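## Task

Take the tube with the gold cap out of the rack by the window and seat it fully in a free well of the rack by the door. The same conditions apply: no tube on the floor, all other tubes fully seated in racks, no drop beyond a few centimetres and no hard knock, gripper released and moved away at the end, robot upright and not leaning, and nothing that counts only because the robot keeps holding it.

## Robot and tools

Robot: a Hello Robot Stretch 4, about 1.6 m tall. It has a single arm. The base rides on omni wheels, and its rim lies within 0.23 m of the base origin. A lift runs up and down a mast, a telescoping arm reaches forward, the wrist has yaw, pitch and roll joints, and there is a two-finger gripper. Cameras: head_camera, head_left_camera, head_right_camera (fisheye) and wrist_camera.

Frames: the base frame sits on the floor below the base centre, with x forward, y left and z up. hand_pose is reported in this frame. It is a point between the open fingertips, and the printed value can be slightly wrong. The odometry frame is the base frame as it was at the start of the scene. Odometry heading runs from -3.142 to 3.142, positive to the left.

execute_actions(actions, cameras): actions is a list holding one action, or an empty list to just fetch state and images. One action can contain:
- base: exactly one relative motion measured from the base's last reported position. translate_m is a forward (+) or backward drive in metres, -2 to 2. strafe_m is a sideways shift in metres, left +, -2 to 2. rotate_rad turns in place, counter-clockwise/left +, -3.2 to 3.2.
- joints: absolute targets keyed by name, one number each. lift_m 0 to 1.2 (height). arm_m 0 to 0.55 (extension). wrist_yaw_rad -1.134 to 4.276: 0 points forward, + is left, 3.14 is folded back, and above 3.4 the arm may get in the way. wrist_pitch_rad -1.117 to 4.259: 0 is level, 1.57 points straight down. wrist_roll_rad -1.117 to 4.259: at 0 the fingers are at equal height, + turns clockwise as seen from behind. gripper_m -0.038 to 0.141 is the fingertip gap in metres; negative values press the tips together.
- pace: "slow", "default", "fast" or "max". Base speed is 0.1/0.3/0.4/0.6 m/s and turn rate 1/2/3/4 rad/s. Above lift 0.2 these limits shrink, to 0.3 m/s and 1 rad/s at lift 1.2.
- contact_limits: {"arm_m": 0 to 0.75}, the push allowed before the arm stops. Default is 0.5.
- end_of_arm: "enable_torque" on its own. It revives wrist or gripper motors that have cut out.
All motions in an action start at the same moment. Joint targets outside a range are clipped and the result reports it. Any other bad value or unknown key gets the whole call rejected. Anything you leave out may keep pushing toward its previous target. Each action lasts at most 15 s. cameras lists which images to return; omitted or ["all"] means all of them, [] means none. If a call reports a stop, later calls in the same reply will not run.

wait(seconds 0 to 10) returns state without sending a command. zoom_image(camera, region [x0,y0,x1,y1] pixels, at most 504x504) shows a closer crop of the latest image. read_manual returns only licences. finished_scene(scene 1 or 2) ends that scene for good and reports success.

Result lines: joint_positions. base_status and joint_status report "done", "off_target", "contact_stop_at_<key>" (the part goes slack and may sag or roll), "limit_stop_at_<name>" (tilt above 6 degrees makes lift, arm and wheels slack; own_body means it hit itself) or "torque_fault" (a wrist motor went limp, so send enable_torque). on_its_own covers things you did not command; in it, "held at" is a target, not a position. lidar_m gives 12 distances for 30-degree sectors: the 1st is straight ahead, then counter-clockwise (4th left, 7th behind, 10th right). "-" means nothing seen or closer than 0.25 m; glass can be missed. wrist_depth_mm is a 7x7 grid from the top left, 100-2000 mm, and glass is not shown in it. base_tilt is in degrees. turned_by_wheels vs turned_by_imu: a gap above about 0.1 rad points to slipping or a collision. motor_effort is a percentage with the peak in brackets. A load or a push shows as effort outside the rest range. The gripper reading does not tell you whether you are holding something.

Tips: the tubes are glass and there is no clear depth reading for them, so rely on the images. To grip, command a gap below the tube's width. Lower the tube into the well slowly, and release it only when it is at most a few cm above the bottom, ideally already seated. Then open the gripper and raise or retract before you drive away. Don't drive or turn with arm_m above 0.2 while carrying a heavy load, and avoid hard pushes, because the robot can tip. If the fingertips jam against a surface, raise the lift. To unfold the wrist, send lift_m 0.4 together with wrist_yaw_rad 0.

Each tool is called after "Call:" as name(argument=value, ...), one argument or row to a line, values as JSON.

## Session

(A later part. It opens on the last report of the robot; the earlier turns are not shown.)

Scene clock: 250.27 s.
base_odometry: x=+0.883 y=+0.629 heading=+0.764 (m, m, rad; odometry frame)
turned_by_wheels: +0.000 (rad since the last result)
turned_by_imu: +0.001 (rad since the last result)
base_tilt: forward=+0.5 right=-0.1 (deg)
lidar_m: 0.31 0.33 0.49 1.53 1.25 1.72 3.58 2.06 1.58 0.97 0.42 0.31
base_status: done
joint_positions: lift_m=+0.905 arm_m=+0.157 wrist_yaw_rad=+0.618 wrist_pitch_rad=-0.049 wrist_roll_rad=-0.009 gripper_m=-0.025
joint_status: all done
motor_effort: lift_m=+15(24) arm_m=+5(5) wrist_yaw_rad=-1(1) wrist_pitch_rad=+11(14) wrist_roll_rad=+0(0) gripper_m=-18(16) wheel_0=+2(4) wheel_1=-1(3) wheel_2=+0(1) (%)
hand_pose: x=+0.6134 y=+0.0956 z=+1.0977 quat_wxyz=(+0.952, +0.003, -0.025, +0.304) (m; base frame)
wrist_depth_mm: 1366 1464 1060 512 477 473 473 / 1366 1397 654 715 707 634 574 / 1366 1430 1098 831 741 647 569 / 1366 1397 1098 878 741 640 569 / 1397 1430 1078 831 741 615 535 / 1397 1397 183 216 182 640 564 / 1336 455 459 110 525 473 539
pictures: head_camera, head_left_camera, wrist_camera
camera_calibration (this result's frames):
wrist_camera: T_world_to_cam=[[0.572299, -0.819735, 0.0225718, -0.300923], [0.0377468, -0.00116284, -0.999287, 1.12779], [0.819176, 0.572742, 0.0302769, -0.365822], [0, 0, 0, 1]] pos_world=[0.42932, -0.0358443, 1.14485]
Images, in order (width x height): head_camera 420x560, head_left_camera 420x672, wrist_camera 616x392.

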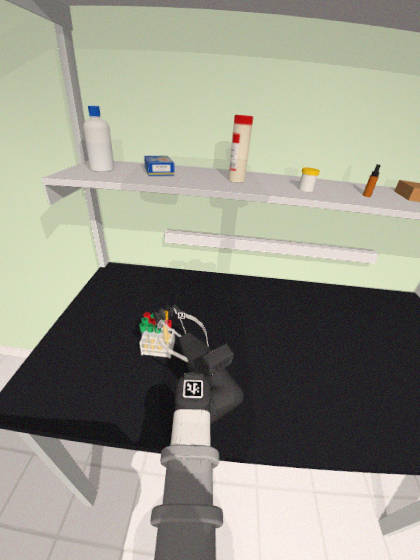

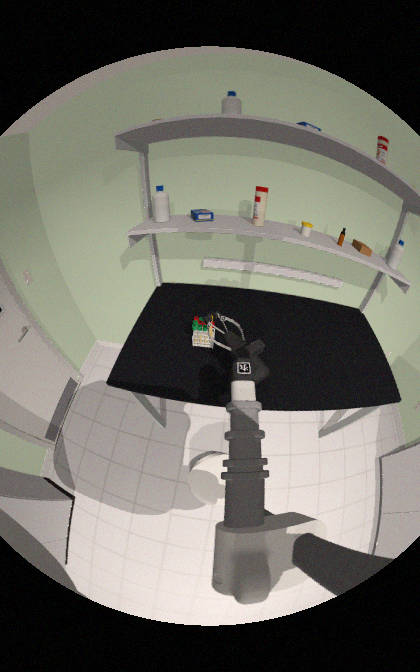

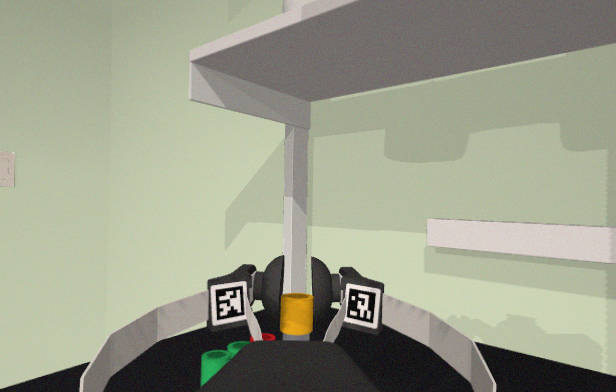

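Call:
zoom_image(
  camera="head_left_camera",
  region=[170, 290, 300, 420],
)

Call:
execute_actions(
  actions=[
    {"joints":{"lift_m":0.915},"pace":"slow"},
  ],
)

Call:
zoom_image(
  camera="head_right_camera",
  region=[140, 290, 270, 420],
)

Call:
zoom_image(
  camera="head_camera",
  region=[135, 300, 195, 360],
)

Region (170, 290, 300, 420) of head_left_camera's 420x672 image, scaled by 3.877, with more detail than that image has.

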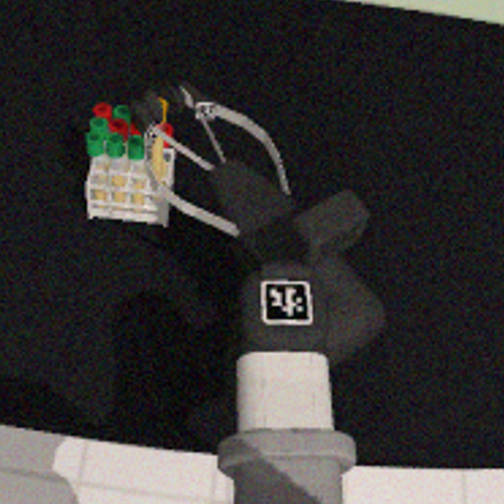

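Scene clock: 270.90 s.
base_odometry: x=+0.883 y=+0.629 heading=+0.764 (m, m, rad; odometry frame)
turned_by_wheels: +0.000 (rad since the last result)
turned_by_imu: +0.001 (rad since the last result)
base_tilt: forward=+0.6 right=-0.1 (deg)
lidar_m: 0.30 0.34 0.50 1.54 1.26 1.72 3.55 2.04 1.59 0.93 0.43 0.32
base_status: not commanded
joint_positions: lift_m=+0.915 arm_m=+0.157 wrist_yaw_rad=+0.618 wrist_pitch_rad=-0.043 wrist_roll_rad=-0.009 gripper_m=-0.025
joint_status: all done
motor_effort: lift_m=+23(24) arm_m=+5(5) wrist_yaw_rad=-1(1) wrist_pitch_rad=-6(9) wrist_roll_rad=+0(0) gripper_m=-14(18) wheel_0=+2(2) wheel_1=-1(1) wheel_2=+0(0) (%)
hand_pose: x=+0.6135 y=+0.0956 z=+1.1053 quat_wxyz=(+0.953, +0.002, -0.022, +0.304) (m; base frame)
wrist_depth_mm: 1336 1430 1060 508 469 469 469 / 1336 1430 654 715 707 627 574 / 1366 1430 1078 831 741 640 574 / 1366 1430 1098 854 750 640 569 / 1366 1397 1078 831 741 603 530 / 1336 1397 183 214 181 647 574 / 1366 459 525 110 535 488 544
pictures: head_camera, head_left_camera, head_right_camera, wrist_camera
camera_calibration (this result's frames):
wrist_camera: T_world_to_cam=[[0.572402, -0.819661, 0.0226188, -0.301219], [0.0331022, -0.00446331, -0.999442, 1.13879], [0.819305, 0.572831, 0.0245778, -0.359917], [0, 0, 0, 1]] pos_world=[0.429604, -0.0356431, 1.15382]
Images, in order (width x height): head_camera 420x560, head_left_camera 420x672, head_right_camera 420x672, wrist_camera 616x392.

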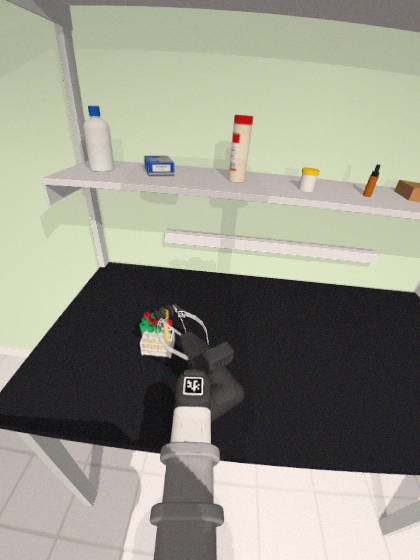

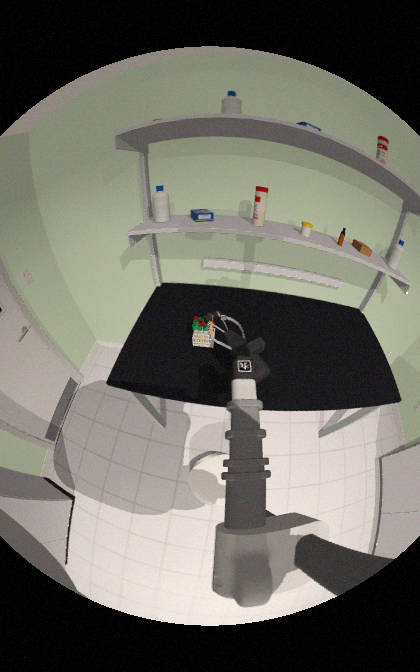

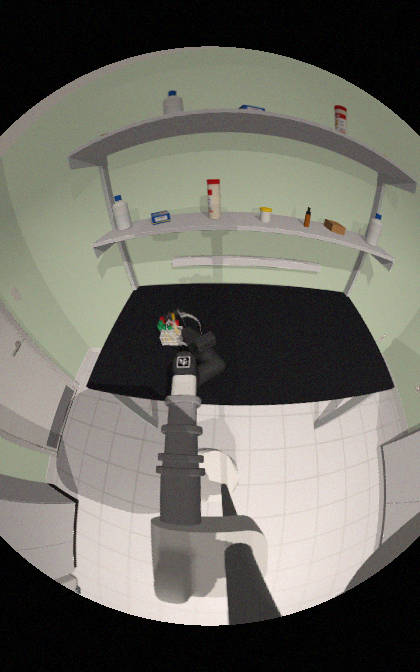

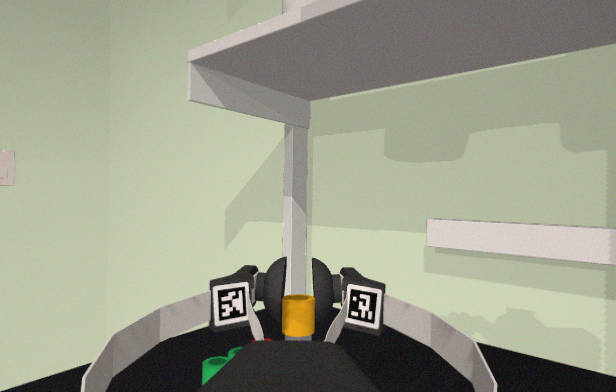

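Region (140, 290, 270, 420) of head_right_camera's 420x672 image, scaled by 3.877, with more detail than that image has.

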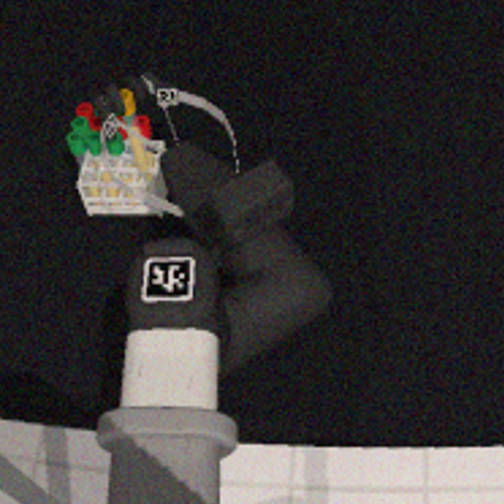

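Region (135, 300, 195, 360) of head_camera's 420x560 image, scaled by 8.400, with more detail than that image has.

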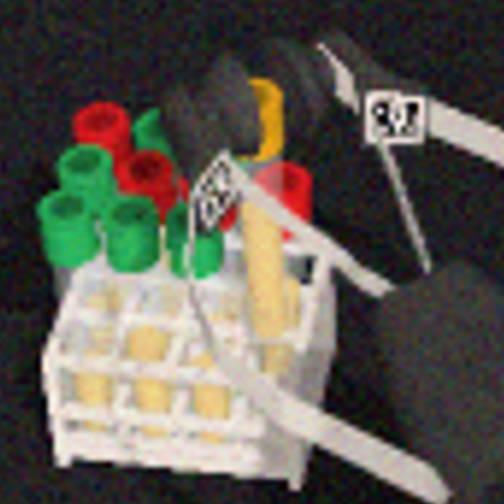

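Call:
execute_actions(
  actions=[
    {"base":{"strafe_m":-0.002},"joints":{"arm_m":0.149},"pace":"slow"},
  ],
  cameras=[],
)

Call:
execute_actions(
  actions=[
    {"joints":{"lift_m":0.902},"pace":"slow"},
  ],
  cameras=["head_camera","wrist_camera"],
)

Call:
zoom_image(
  camera="head_camera",
  region=[135, 300, 195, 360],
)

Scene clock: 292.77 s.
base_odometry: x=+0.884 y=+0.628 heading=+0.764 (m, m, rad; odometry frame)
turned_by_wheels: +0.000 (rad since the last result)
turned_by_imu: +0.001 (rad since the last result)
base_tilt: forward=+0.6 right=-0.1 (deg)
lidar_m: 0.31 0.35 0.51 1.54 1.25 1.73 3.58 2.05 1.58 0.93 0.43 0.32
base_status: done
joint_positions: lift_m=+0.915 arm_m=+0.150 wrist_yaw_rad=+0.617 wrist_pitch_rad=-0.043 wrist_roll_rad=-0.009 gripper_m=-0.025
joint_status: all done
motor_effort: lift_m=+23(24) arm_m=-6(6) wrist_yaw_rad=+0(1) wrist_pitch_rad=-7(6) wrist_roll_rad=+0(0) gripper_m=-15(16) wheel_0=+1(6) wheel_1=+0(3) wheel_2=+0(0) (%)
hand_pose: x=+0.6065 y=+0.0956 z=+1.1053 quat_wxyz=(+0.953, +0.002, -0.022, +0.304) (m; base frame)
wrist_depth_mm: 1366 1430 1098 508 469 473 469 / 1366 1430 654 707 707 634 574 / 1366 1397 1098 842 741 647 574 / 1366 1430 1098 866 759 647 569 / 1397 1430 1098 842 759 621 535 / 1366 1397 182 214 181 647 574 / 1336 462 521 110 535 492 544
pictures: none
No camera images: the call's "cameras" was empty. Leave "cameras" out to get every camera's image.

Scene clock: 293.57 s.
base_odometry: x=+0.884 y=+0.628 heading=+0.764 (m, m, rad; odometry frame)
turned_by_wheels: +0.000 (rad since the last result)
turned_by_imu: +0.000 (rad since the last result)
base_tilt: forward=+0.5 right=-0.1 (deg)
lidar_m: 0.30 0.32 0.48 1.55 1.27 1.76 3.58 2.04 1.60 0.95 0.41 0.32
base_status: not commanded
joint_positions: lift_m=+0.902 arm_m=+0.150 wrist_yaw_rad=+0.617 wrist_pitch_rad=-0.043 wrist_roll_rad=-0.009 gripper_m=-0.025
joint_status: all done
motor_effort: lift_m=+17(21) arm_m=-6(6) wrist_yaw_rad=+0(0) wrist_pitch_rad=-6(6) wrist_roll_rad=+0(0) gripper_m=-16(16) wheel_0=+1(1) wheel_1=+0(0) wheel_2=+0(0) (%)
hand_pose: x=+0.6065 y=+0.0956 z=+1.0928 quat_wxyz=(+0.953, +0.002, -0.022, +0.304) (m; base frame)
wrist_depth_mm: 1336 1464 1042 504 500 500 496 / 1366 1430 683 750 715 634 569 / 1366 1430 1098 842 750 647 569 / 1336 1397 1098 878 759 634 569 / 1366 1430 1078 842 750 615 549 / 1366 1430 183 215 181 647 574 / 1308 436 462 110 500 466 508
pictures: head_camera, wrist_camera
camera_calibration (this result's frames):
wrist_camera: T_world_to_cam=[[0.572221, -0.819788, 0.0226188, -0.296879], [0.0330952, -0.00447486, -0.999442, 1.12652], [0.819432, 0.57265, 0.0245704, -0.353919], [0, 0, 0, 1]] pos_world=[0.42261, -0.0356652, 1.1413]
Images, in order (width x height): head_camera 420x560, wrist_camera 616x392.

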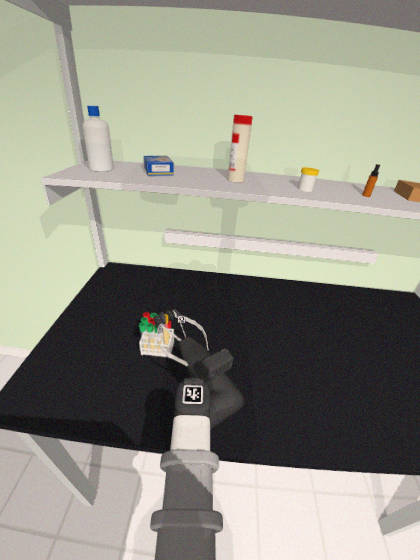

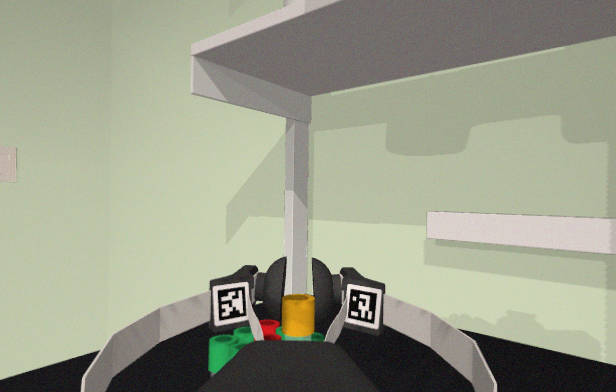

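Region (135, 300, 195, 360) of head_camera's 420x560 image, scaled by 8.400, with more detail than that image has.

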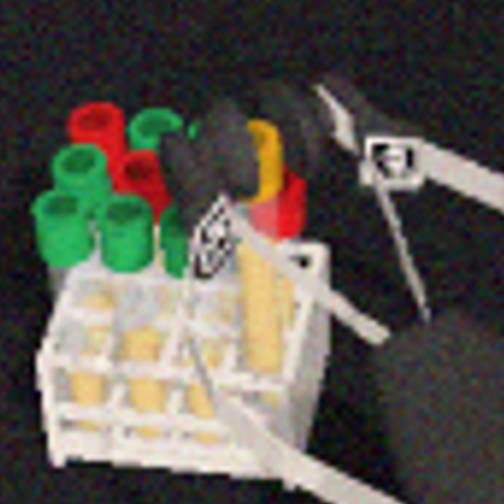

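No contact. Continue.

Call:
execute_actions(
  actions=[
    {"joints":{"lift_m":0.888},"pace":"slow"},
  ],
  cameras=["head_camera","wrist_camera"],
)

Call:
zoom_image(
  camera="head_camera",
  region=[135, 300, 195, 360],
)

Scene clock: 298.67 s.
base_odometry: x=+0.884 y=+0.628 heading=+0.764 (m, m, rad; odometry frame)
turned_by_wheels: +0.000 (rad since the last result)
turned_by_imu: +0.001 (rad since the last result)
base_tilt: forward=+0.6 right=-0.1 (deg)
lidar_m: 0.31 0.34 0.50 1.55 1.25 1.74 3.57 2.05 1.57 0.96 0.43 0.32
base_status: not commanded
joint_positions: lift_m=+0.888 arm_m=+0.150 wrist_yaw_rad=+0.617 wrist_pitch_rad=-0.043 wrist_roll_rad=-0.009 gripper_m=-0.025
joint_status: all done
motor_effort: lift_m=+17(17) arm_m=-6(6) wrist_yaw_rad=+0(0) wrist_pitch_rad=-6(6) wrist_roll_rad=+0(0) gripper_m=-19(16) wheel_0=+1(1) wheel_1=+0(0) wheel_2=+0(0) (%)
hand_pose: x=+0.6065 y=+0.0956 z=+1.0788 quat_wxyz=(+0.953, +0.002, -0.022, +0.304) (m; base frame)
wrist_depth_mm: 1366 1464 634 530 535 530 530 / 1366 1464 699 778 723 647 574 / 1366 1430 1098 854 750 647 574 / 1397 1430 1118 866 741 621 559 / 1366 1430 1098 831 750 627 569 / 1397 1430 182 214 181 634 580 / 462 407 436 110 473 433 484
pictures: head_camera, wrist_camera
camera_calibration (this result's frames):
wrist_camera: T_world_to_cam=[[0.572221, -0.819788, 0.0226187, -0.296562], [0.033095, -0.00447489, -0.999442, 1.11252], [0.819432, 0.57265, 0.0245703, -0.353573], [0, 0, 0, 1]] pos_world=[0.422609, -0.0356652, 1.12729]
Images, in order (width x height): head_camera 420x560, wrist_camera 616x392.

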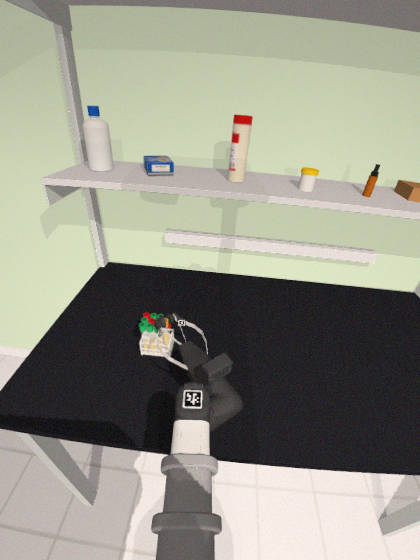

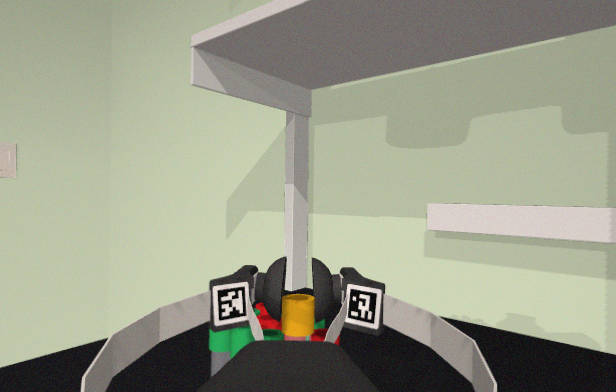

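Region (135, 300, 195, 360) of head_camera's 420x560 image, scaled by 8.400, with more detail than that image has.

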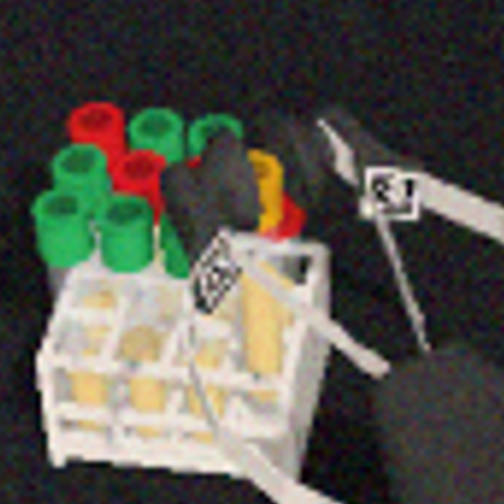

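Call:
execute_actions(
  actions=[
    {"joints":{"lift_m":0.879},"pace":"slow"},
  ],
  cameras=["head_camera","wrist_camera"],
)

Call:
zoom_image(
  camera="head_camera",
  region=[135, 300, 195, 360],
)

Scene clock: 305.10 s.
base_odometry: x=+0.884 y=+0.628 heading=+0.764 (m, m, rad; odometry frame)
turned_by_wheels: +0.000 (rad since the last result)
turned_by_imu: +0.001 (rad since the last result)
base_tilt: forward=+0.6 right=-0.1 (deg)
lidar_m: 0.30 0.33 0.49 1.54 1.27 1.76 3.58 2.03 1.58 0.97 0.42 0.33
base_status: not commanded
joint_positions: lift_m=+0.879 arm_m=+0.150 wrist_yaw_rad=+0.617 wrist_pitch_rad=-0.043 wrist_roll_rad=-0.009 gripper_m=-0.025
joint_status: all done
motor_effort: lift_m=+17(18) arm_m=-6(6) wrist_yaw_rad=+0(0) wrist_pitch_rad=-5(5) wrist_roll_rad=+0(0) gripper_m=-15(19) wheel_0=+1(1) wheel_1=+0(1) wheel_2=+0(0) (%)
hand_pose: x=+0.6065 y=+0.0956 z=+1.0698 quat_wxyz=(+0.953, +0.002, -0.022, +0.304) (m; base frame)
wrist_depth_mm: 1336 1430 647 559 554 554 554 / 1366 1430 723 788 741 647 574 / 1366 1430 1098 854 759 647 580 / 1397 1464 1118 866 750 627 554 / 1397 1397 1098 842 741 647 564 / 1366 1397 183 216 181 634 574 / 442 389 442 110 452 415 462
pictures: head_camera, wrist_camera
camera_calibration (this result's frames):
wrist_camera: T_world_to_cam=[[0.572221, -0.819788, 0.0226187, -0.296357], [0.0330952, -0.0044747, -0.999442, 1.10353], [0.819432, 0.57265, 0.0245705, -0.353352], [0, 0, 0, 1]] pos_world=[0.422608, -0.0356653, 1.1183]
Images, in order (width x height): head_camera 420x560, wrist_camera 616x392.

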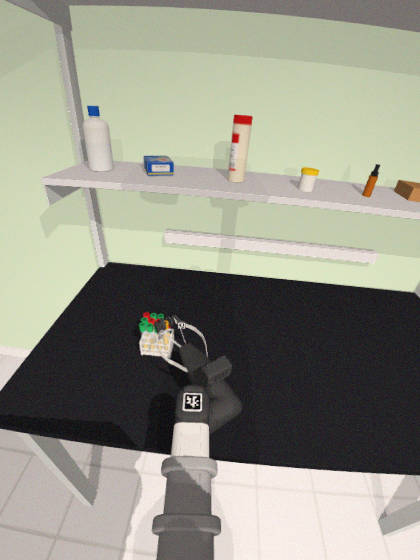

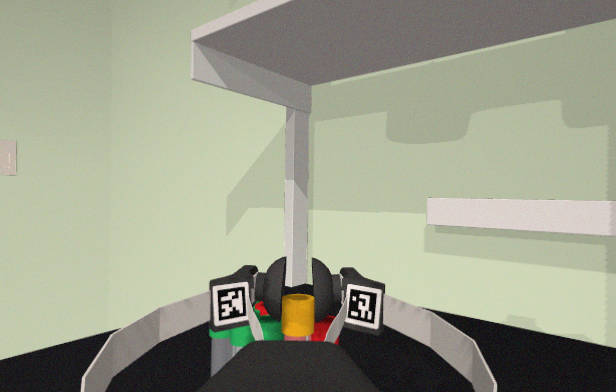

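Region (135, 300, 195, 360) of head_camera's 420x560 image, scaled by 8.400, with more detail than that image has.

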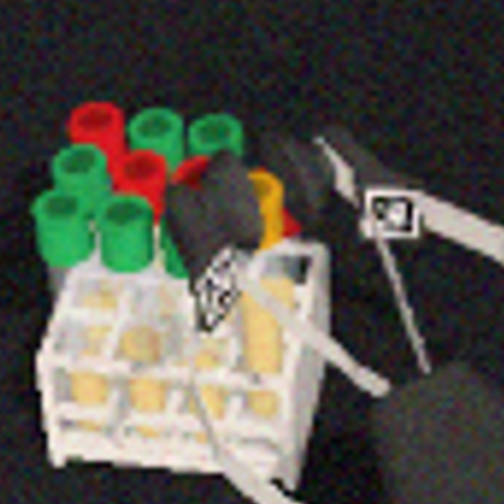

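Call:
execute_actions(
  actions=[],
)

Scene clock: 316.47 s.
base_odometry: x=+0.884 y=+0.628 heading=+0.764 (m, m, rad; odometry frame)
turned_by_wheels: +0.000 (rad since the last result)
turned_by_imu: +0.001 (rad since the last result)
base_tilt: forward=+0.6 right=-0.1 (deg)
lidar_m: 0.30 0.34 0.49 1.55 1.25 1.74 3.58 2.05 1.58 0.95 0.41 0.32
base_status: not commanded
joint_positions: lift_m=+0.879 arm_m=+0.150 wrist_yaw_rad=+0.617 wrist_pitch_rad=-0.043 wrist_roll_rad=-0.009 gripper_m=-0.025
joint_status: all done
motor_effort: lift_m=+17(18) arm_m=-6(6) wrist_yaw_rad=+0(0) wrist_pitch_rad=-4(5) wrist_roll_rad=+0(0) gripper_m=-15(19) wheel_0=+1(1) wheel_1=+0(1) wheel_2=+0(0) (%)
hand_pose: x=+0.6065 y=+0.0956 z=+1.0698 quat_wxyz=(+0.953, +0.002, -0.022, +0.304) (m; base frame)
wrist_depth_mm: 1366 1464 654 564 559 549 549 / 1336 1464 723 778 741 654 574 / 1336 1430 1098 854 741 647 574 / 1366 1430 1078 878 741 615 554 / 1366 1430 1098 842 750 640 569 / 1366 1430 183 215 181 621 574 / 439 392 439 110 449 413 466
pictures: head_camera, head_left_camera, head_right_camera, wrist_camera
camera_calibration (this result's frames):
wrist_camera: T_world_to_cam=[[0.572221, -0.819788, 0.0226188, -0.296357], [0.0330952, -0.00447485, -0.999442, 1.10353], [0.819432, 0.57265, 0.0245704, -0.353352], [0, 0, 0, 1]] pos_world=[0.422608, -0.0356653, 1.1183]
Images, in order (width x height): head_camera 420x560, head_left_camera 420x672, head_right_camera 420x672, wrist_camera 616x392.

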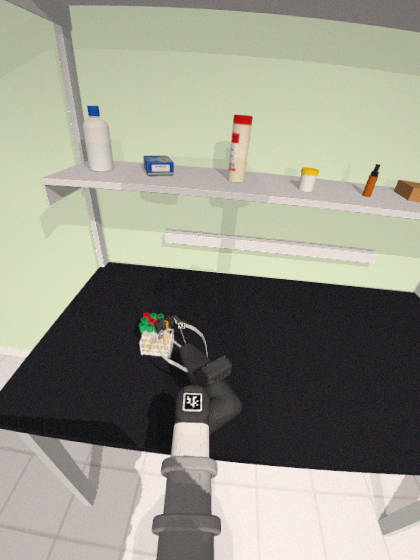

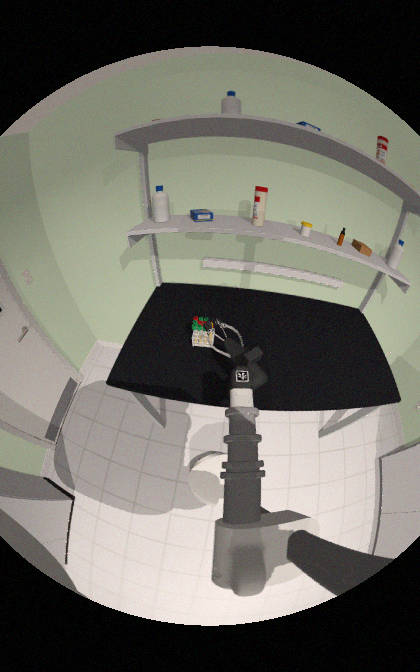

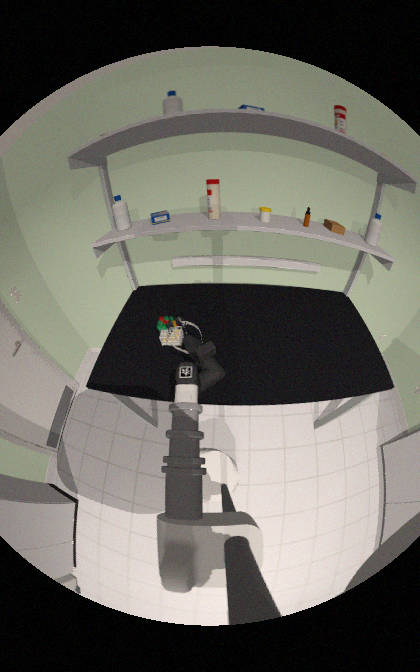

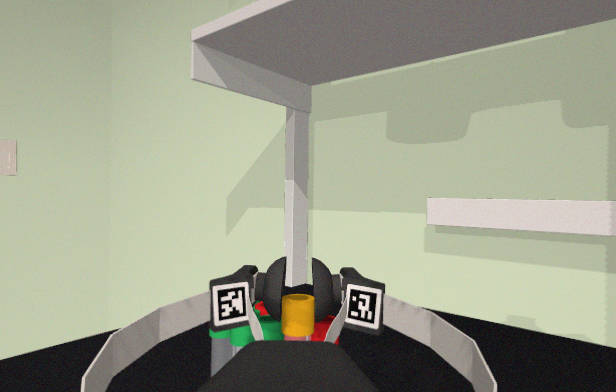

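Call:
execute_actions(
  actions=[
    {"base":{"strafe_m":-0.004},"joints":{"gripper_m":0.03,"arm_m":0.144},"pace":"slow"},
  ],
  cameras=["head_camera","wrist_camera"],
)

Call:
execute_actions(
  actions=[
    {"joints":{"lift_m":0.98}},
  ],
  cameras=["head_camera","wrist_camera"],
)

Call:
execute_actions(
  actions=[
    {"base":{"translate_m":-0.1},"joints":{"arm_m":0.005}},
  ],
  cameras=["head_camera","wrist_camera"],
)

Call:
zoom_image(
  camera="head_camera",
  region=[110,250,230,370],
)

Scene clock: 326.47 s.
base_odometry: x=+0.887 y=+0.625 heading=+0.764 (m, m, rad; odometry frame)
turned_by_wheels: +0.000 (rad since the last result)
turned_by_imu: +0.002 (rad since the last result)
base_tilt: forward=+0.6 right=-0.1 (deg)
lidar_m: 0.31 0.33 0.52 1.55 1.27 1.74 3.56 2.04 1.58 0.94 0.41 0.32
base_status: done
joint_positions: lift_m=+0.879 arm_m=+0.145 wrist_yaw_rad=+0.617 wrist_pitch_rad=-0.043 wrist_roll_rad=-0.009 gripper_m=+0.030
joint_status: all done
motor_effort: lift_m=+18(17) arm_m=-6(5) wrist_yaw_rad=+0(0) wrist_pitch_rad=-5(5) wrist_roll_rad=+0(1) gripper_m=+2(14) wheel_0=+2(5) wheel_1=-1(6) wheel_2=+0(1) (%)
hand_pose: x=+0.6015 y=+0.0956 z=+1.0698 quat_wxyz=(+0.953, +0.002, -0.022, +0.304) (m; base frame)
wrist_depth_mm: 1366 1464 654 559 549 549 554 / 1397 1464 732 778 732 661 585 / 1366 1464 1098 854 741 654 580 / 1366 1464 1098 866 750 627 559 / 1366 1430 1118 866 759 647 569 / 1366 1430 190 237 192 627 574 / 442 389 445 110 424 442 466
pictures: head_camera, wrist_camera
camera_calibration (this result's frames):
wrist_camera: T_world_to_cam=[[0.572223, -0.819786, 0.0226197, -0.293501], [0.0330107, -0.00453496, -0.999445, 1.10373], [0.819434, 0.572651, 0.0244667, -0.349149], [0, 0, 0, 1]] pos_world=[0.417618, -0.0356616, 1.11829]
Images, in order (width x height): head_camera 420x560, wrist_camera 616x392.

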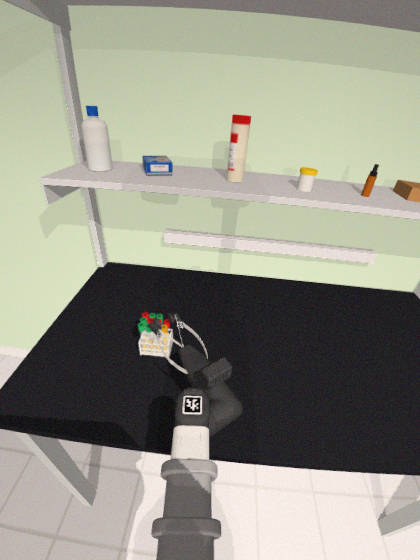

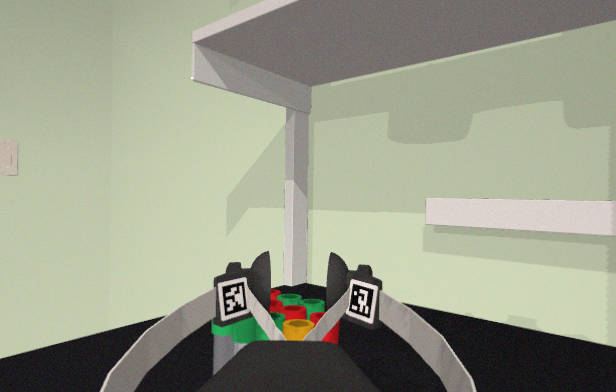

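Scene clock: 327.90 s.
base_odometry: x=+0.887 y=+0.625 heading=+0.764 (m, m, rad; odometry frame)
turned_by_wheels: +0.000 (rad since the last result)
turned_by_imu: +0.000 (rad since the last result)
base_tilt: forward=+0.5 right=-0.1 (deg)
lidar_m: 0.31 0.34 0.50 1.55 1.26 1.76 3.56 2.04 1.57 0.94 0.42 0.32
base_status: not commanded
joint_positions: lift_m=+0.980 arm_m=+0.145 wrist_yaw_rad=+0.617 wrist_pitch_rad=-0.043 wrist_roll_rad=-0.009 gripper_m=+0.030
joint_status: all done
motor_effort: lift_m=+23(24) arm_m=-6(6) wrist_yaw_rad=+0(0) wrist_pitch_rad=-6(6) wrist_roll_rad=+1(0) gripper_m=-1(3) wheel_0=+2(2) wheel_1=-2(2) wheel_2=+0(0) (%)
hand_pose: x=+0.6015 y=+0.0956 z=+1.1703 quat_wxyz=(+0.953, +0.002, -0.022, +0.304) (m; base frame)
wrist_depth_mm: 1366 1397 1098 842 741 370 320 / 1397 1464 1042 535 480 480 473 / 1366 1464 732 820 741 647 585 / 1397 1430 1098 878 750 640 580 / 1366 1430 1118 866 750 627 569 / 1397 1464 190 831 191 640 554 / 1397 1255 1025 110 640 615 574
pictures: head_camera, wrist_camera
camera_calibration (this result's frames):
wrist_camera: T_world_to_cam=[[0.572222, -0.819786, 0.0226197, -0.295772], [0.0330106, -0.00453493, -0.999445, 1.20422], [0.819434, 0.572651, 0.0244667, -0.351606], [0, 0, 0, 1]] pos_world=[0.417613, -0.0356616, 1.21885]
Images, in order (width x height): head_camera 420x560, wrist_camera 616x392.

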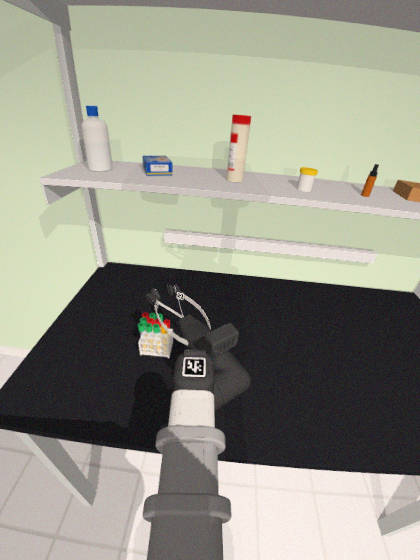

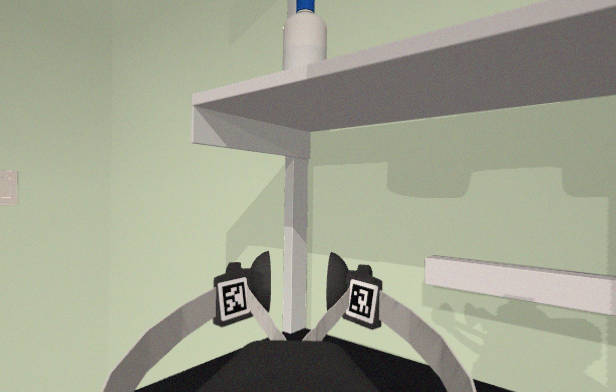

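Scene clock: 329.43 s.
base_odometry: x=+0.815 y=+0.556 heading=+0.763 (m, m, rad; odometry frame)
turned_by_wheels: +0.000 (rad since the last result)
turned_by_imu: +0.000 (rad since the last result)
base_tilt: forward=+0.6 right=-0.1 (deg)
lidar_m: 0.40 0.44 0.64 1.44 1.21 1.77 3.47 2.03 1.56 1.53 0.54 0.43
base_status: done
joint_positions: lift_m=+0.980 arm_m=+0.006 wrist_yaw_rad=+0.617 wrist_pitch_rad=-0.043 wrist_roll_rad=-0.009 gripper_m=+0.030
joint_status: all done
motor_effort: lift_m=+23(23) arm_m=-6(7) wrist_yaw_rad=+1(0) wrist_pitch_rad=-6(6) wrist_roll_rad=+0(0) gripper_m=-1(5) wheel_0=-1(5) wheel_1=+0(6) wheel_2=-2(8) (%)
hand_pose: x=+0.4625 y=+0.0955 z=+1.1703 quat_wxyz=(+0.953, +0.002, -0.022, +0.304) (m; base frame)
wrist_depth_mm: 1366 1618 1499 1205 1025 891 788 / 1397 1661 1537 1205 960 854 580 / 1397 1661 1464 917 931 831 759 / 1397 1618 1464 1182 1025 878 778 / 1430 1618 1499 1205 1008 842 750 / 1366 1618 191 866 192 866 768 / 1397 615 732 110 473 676 707
pictures: head_camera, wrist_camera
camera_calibration (this result's frames):
wrist_camera: T_world_to_cam=[[0.571999, -0.819942, 0.0226199, -0.216179], [0.0329899, -0.00455788, -0.999445, 1.20882], [0.819591, 0.572428, 0.0244427, -0.237682], [0, 0, 0, 1]] pos_world=[0.278577, -0.0356885, 1.21885]
Images, in order (width x height): head_camera 420x560, wrist_camera 616x392.

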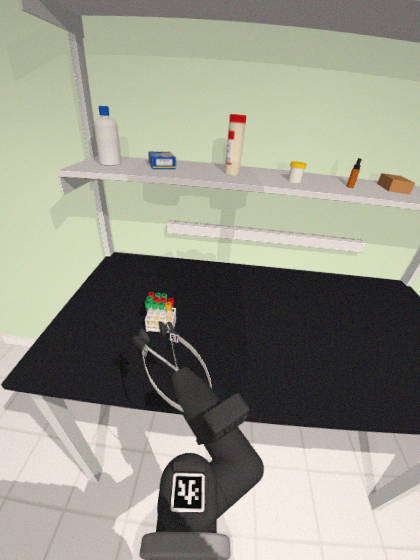

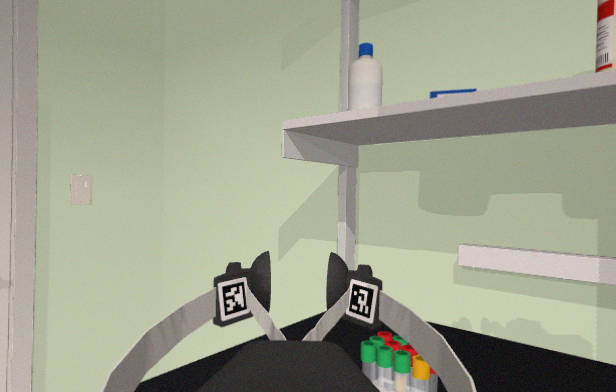

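Region (110, 250, 230, 370) of head_camera's 420x560 image, scaled by 4.200, with more detail than that image has.

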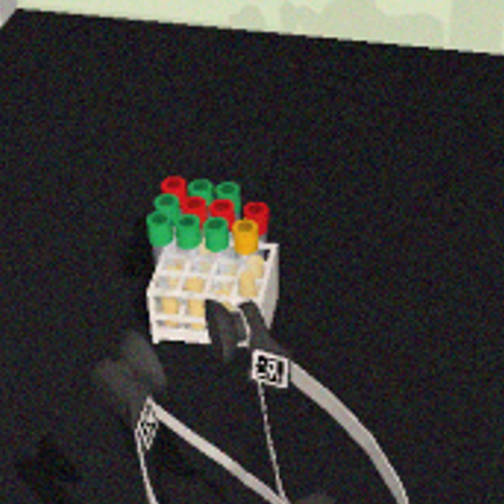

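Seated.

Call:
finished_scene(
  scene=2,
)

The scene is finished: the task was done.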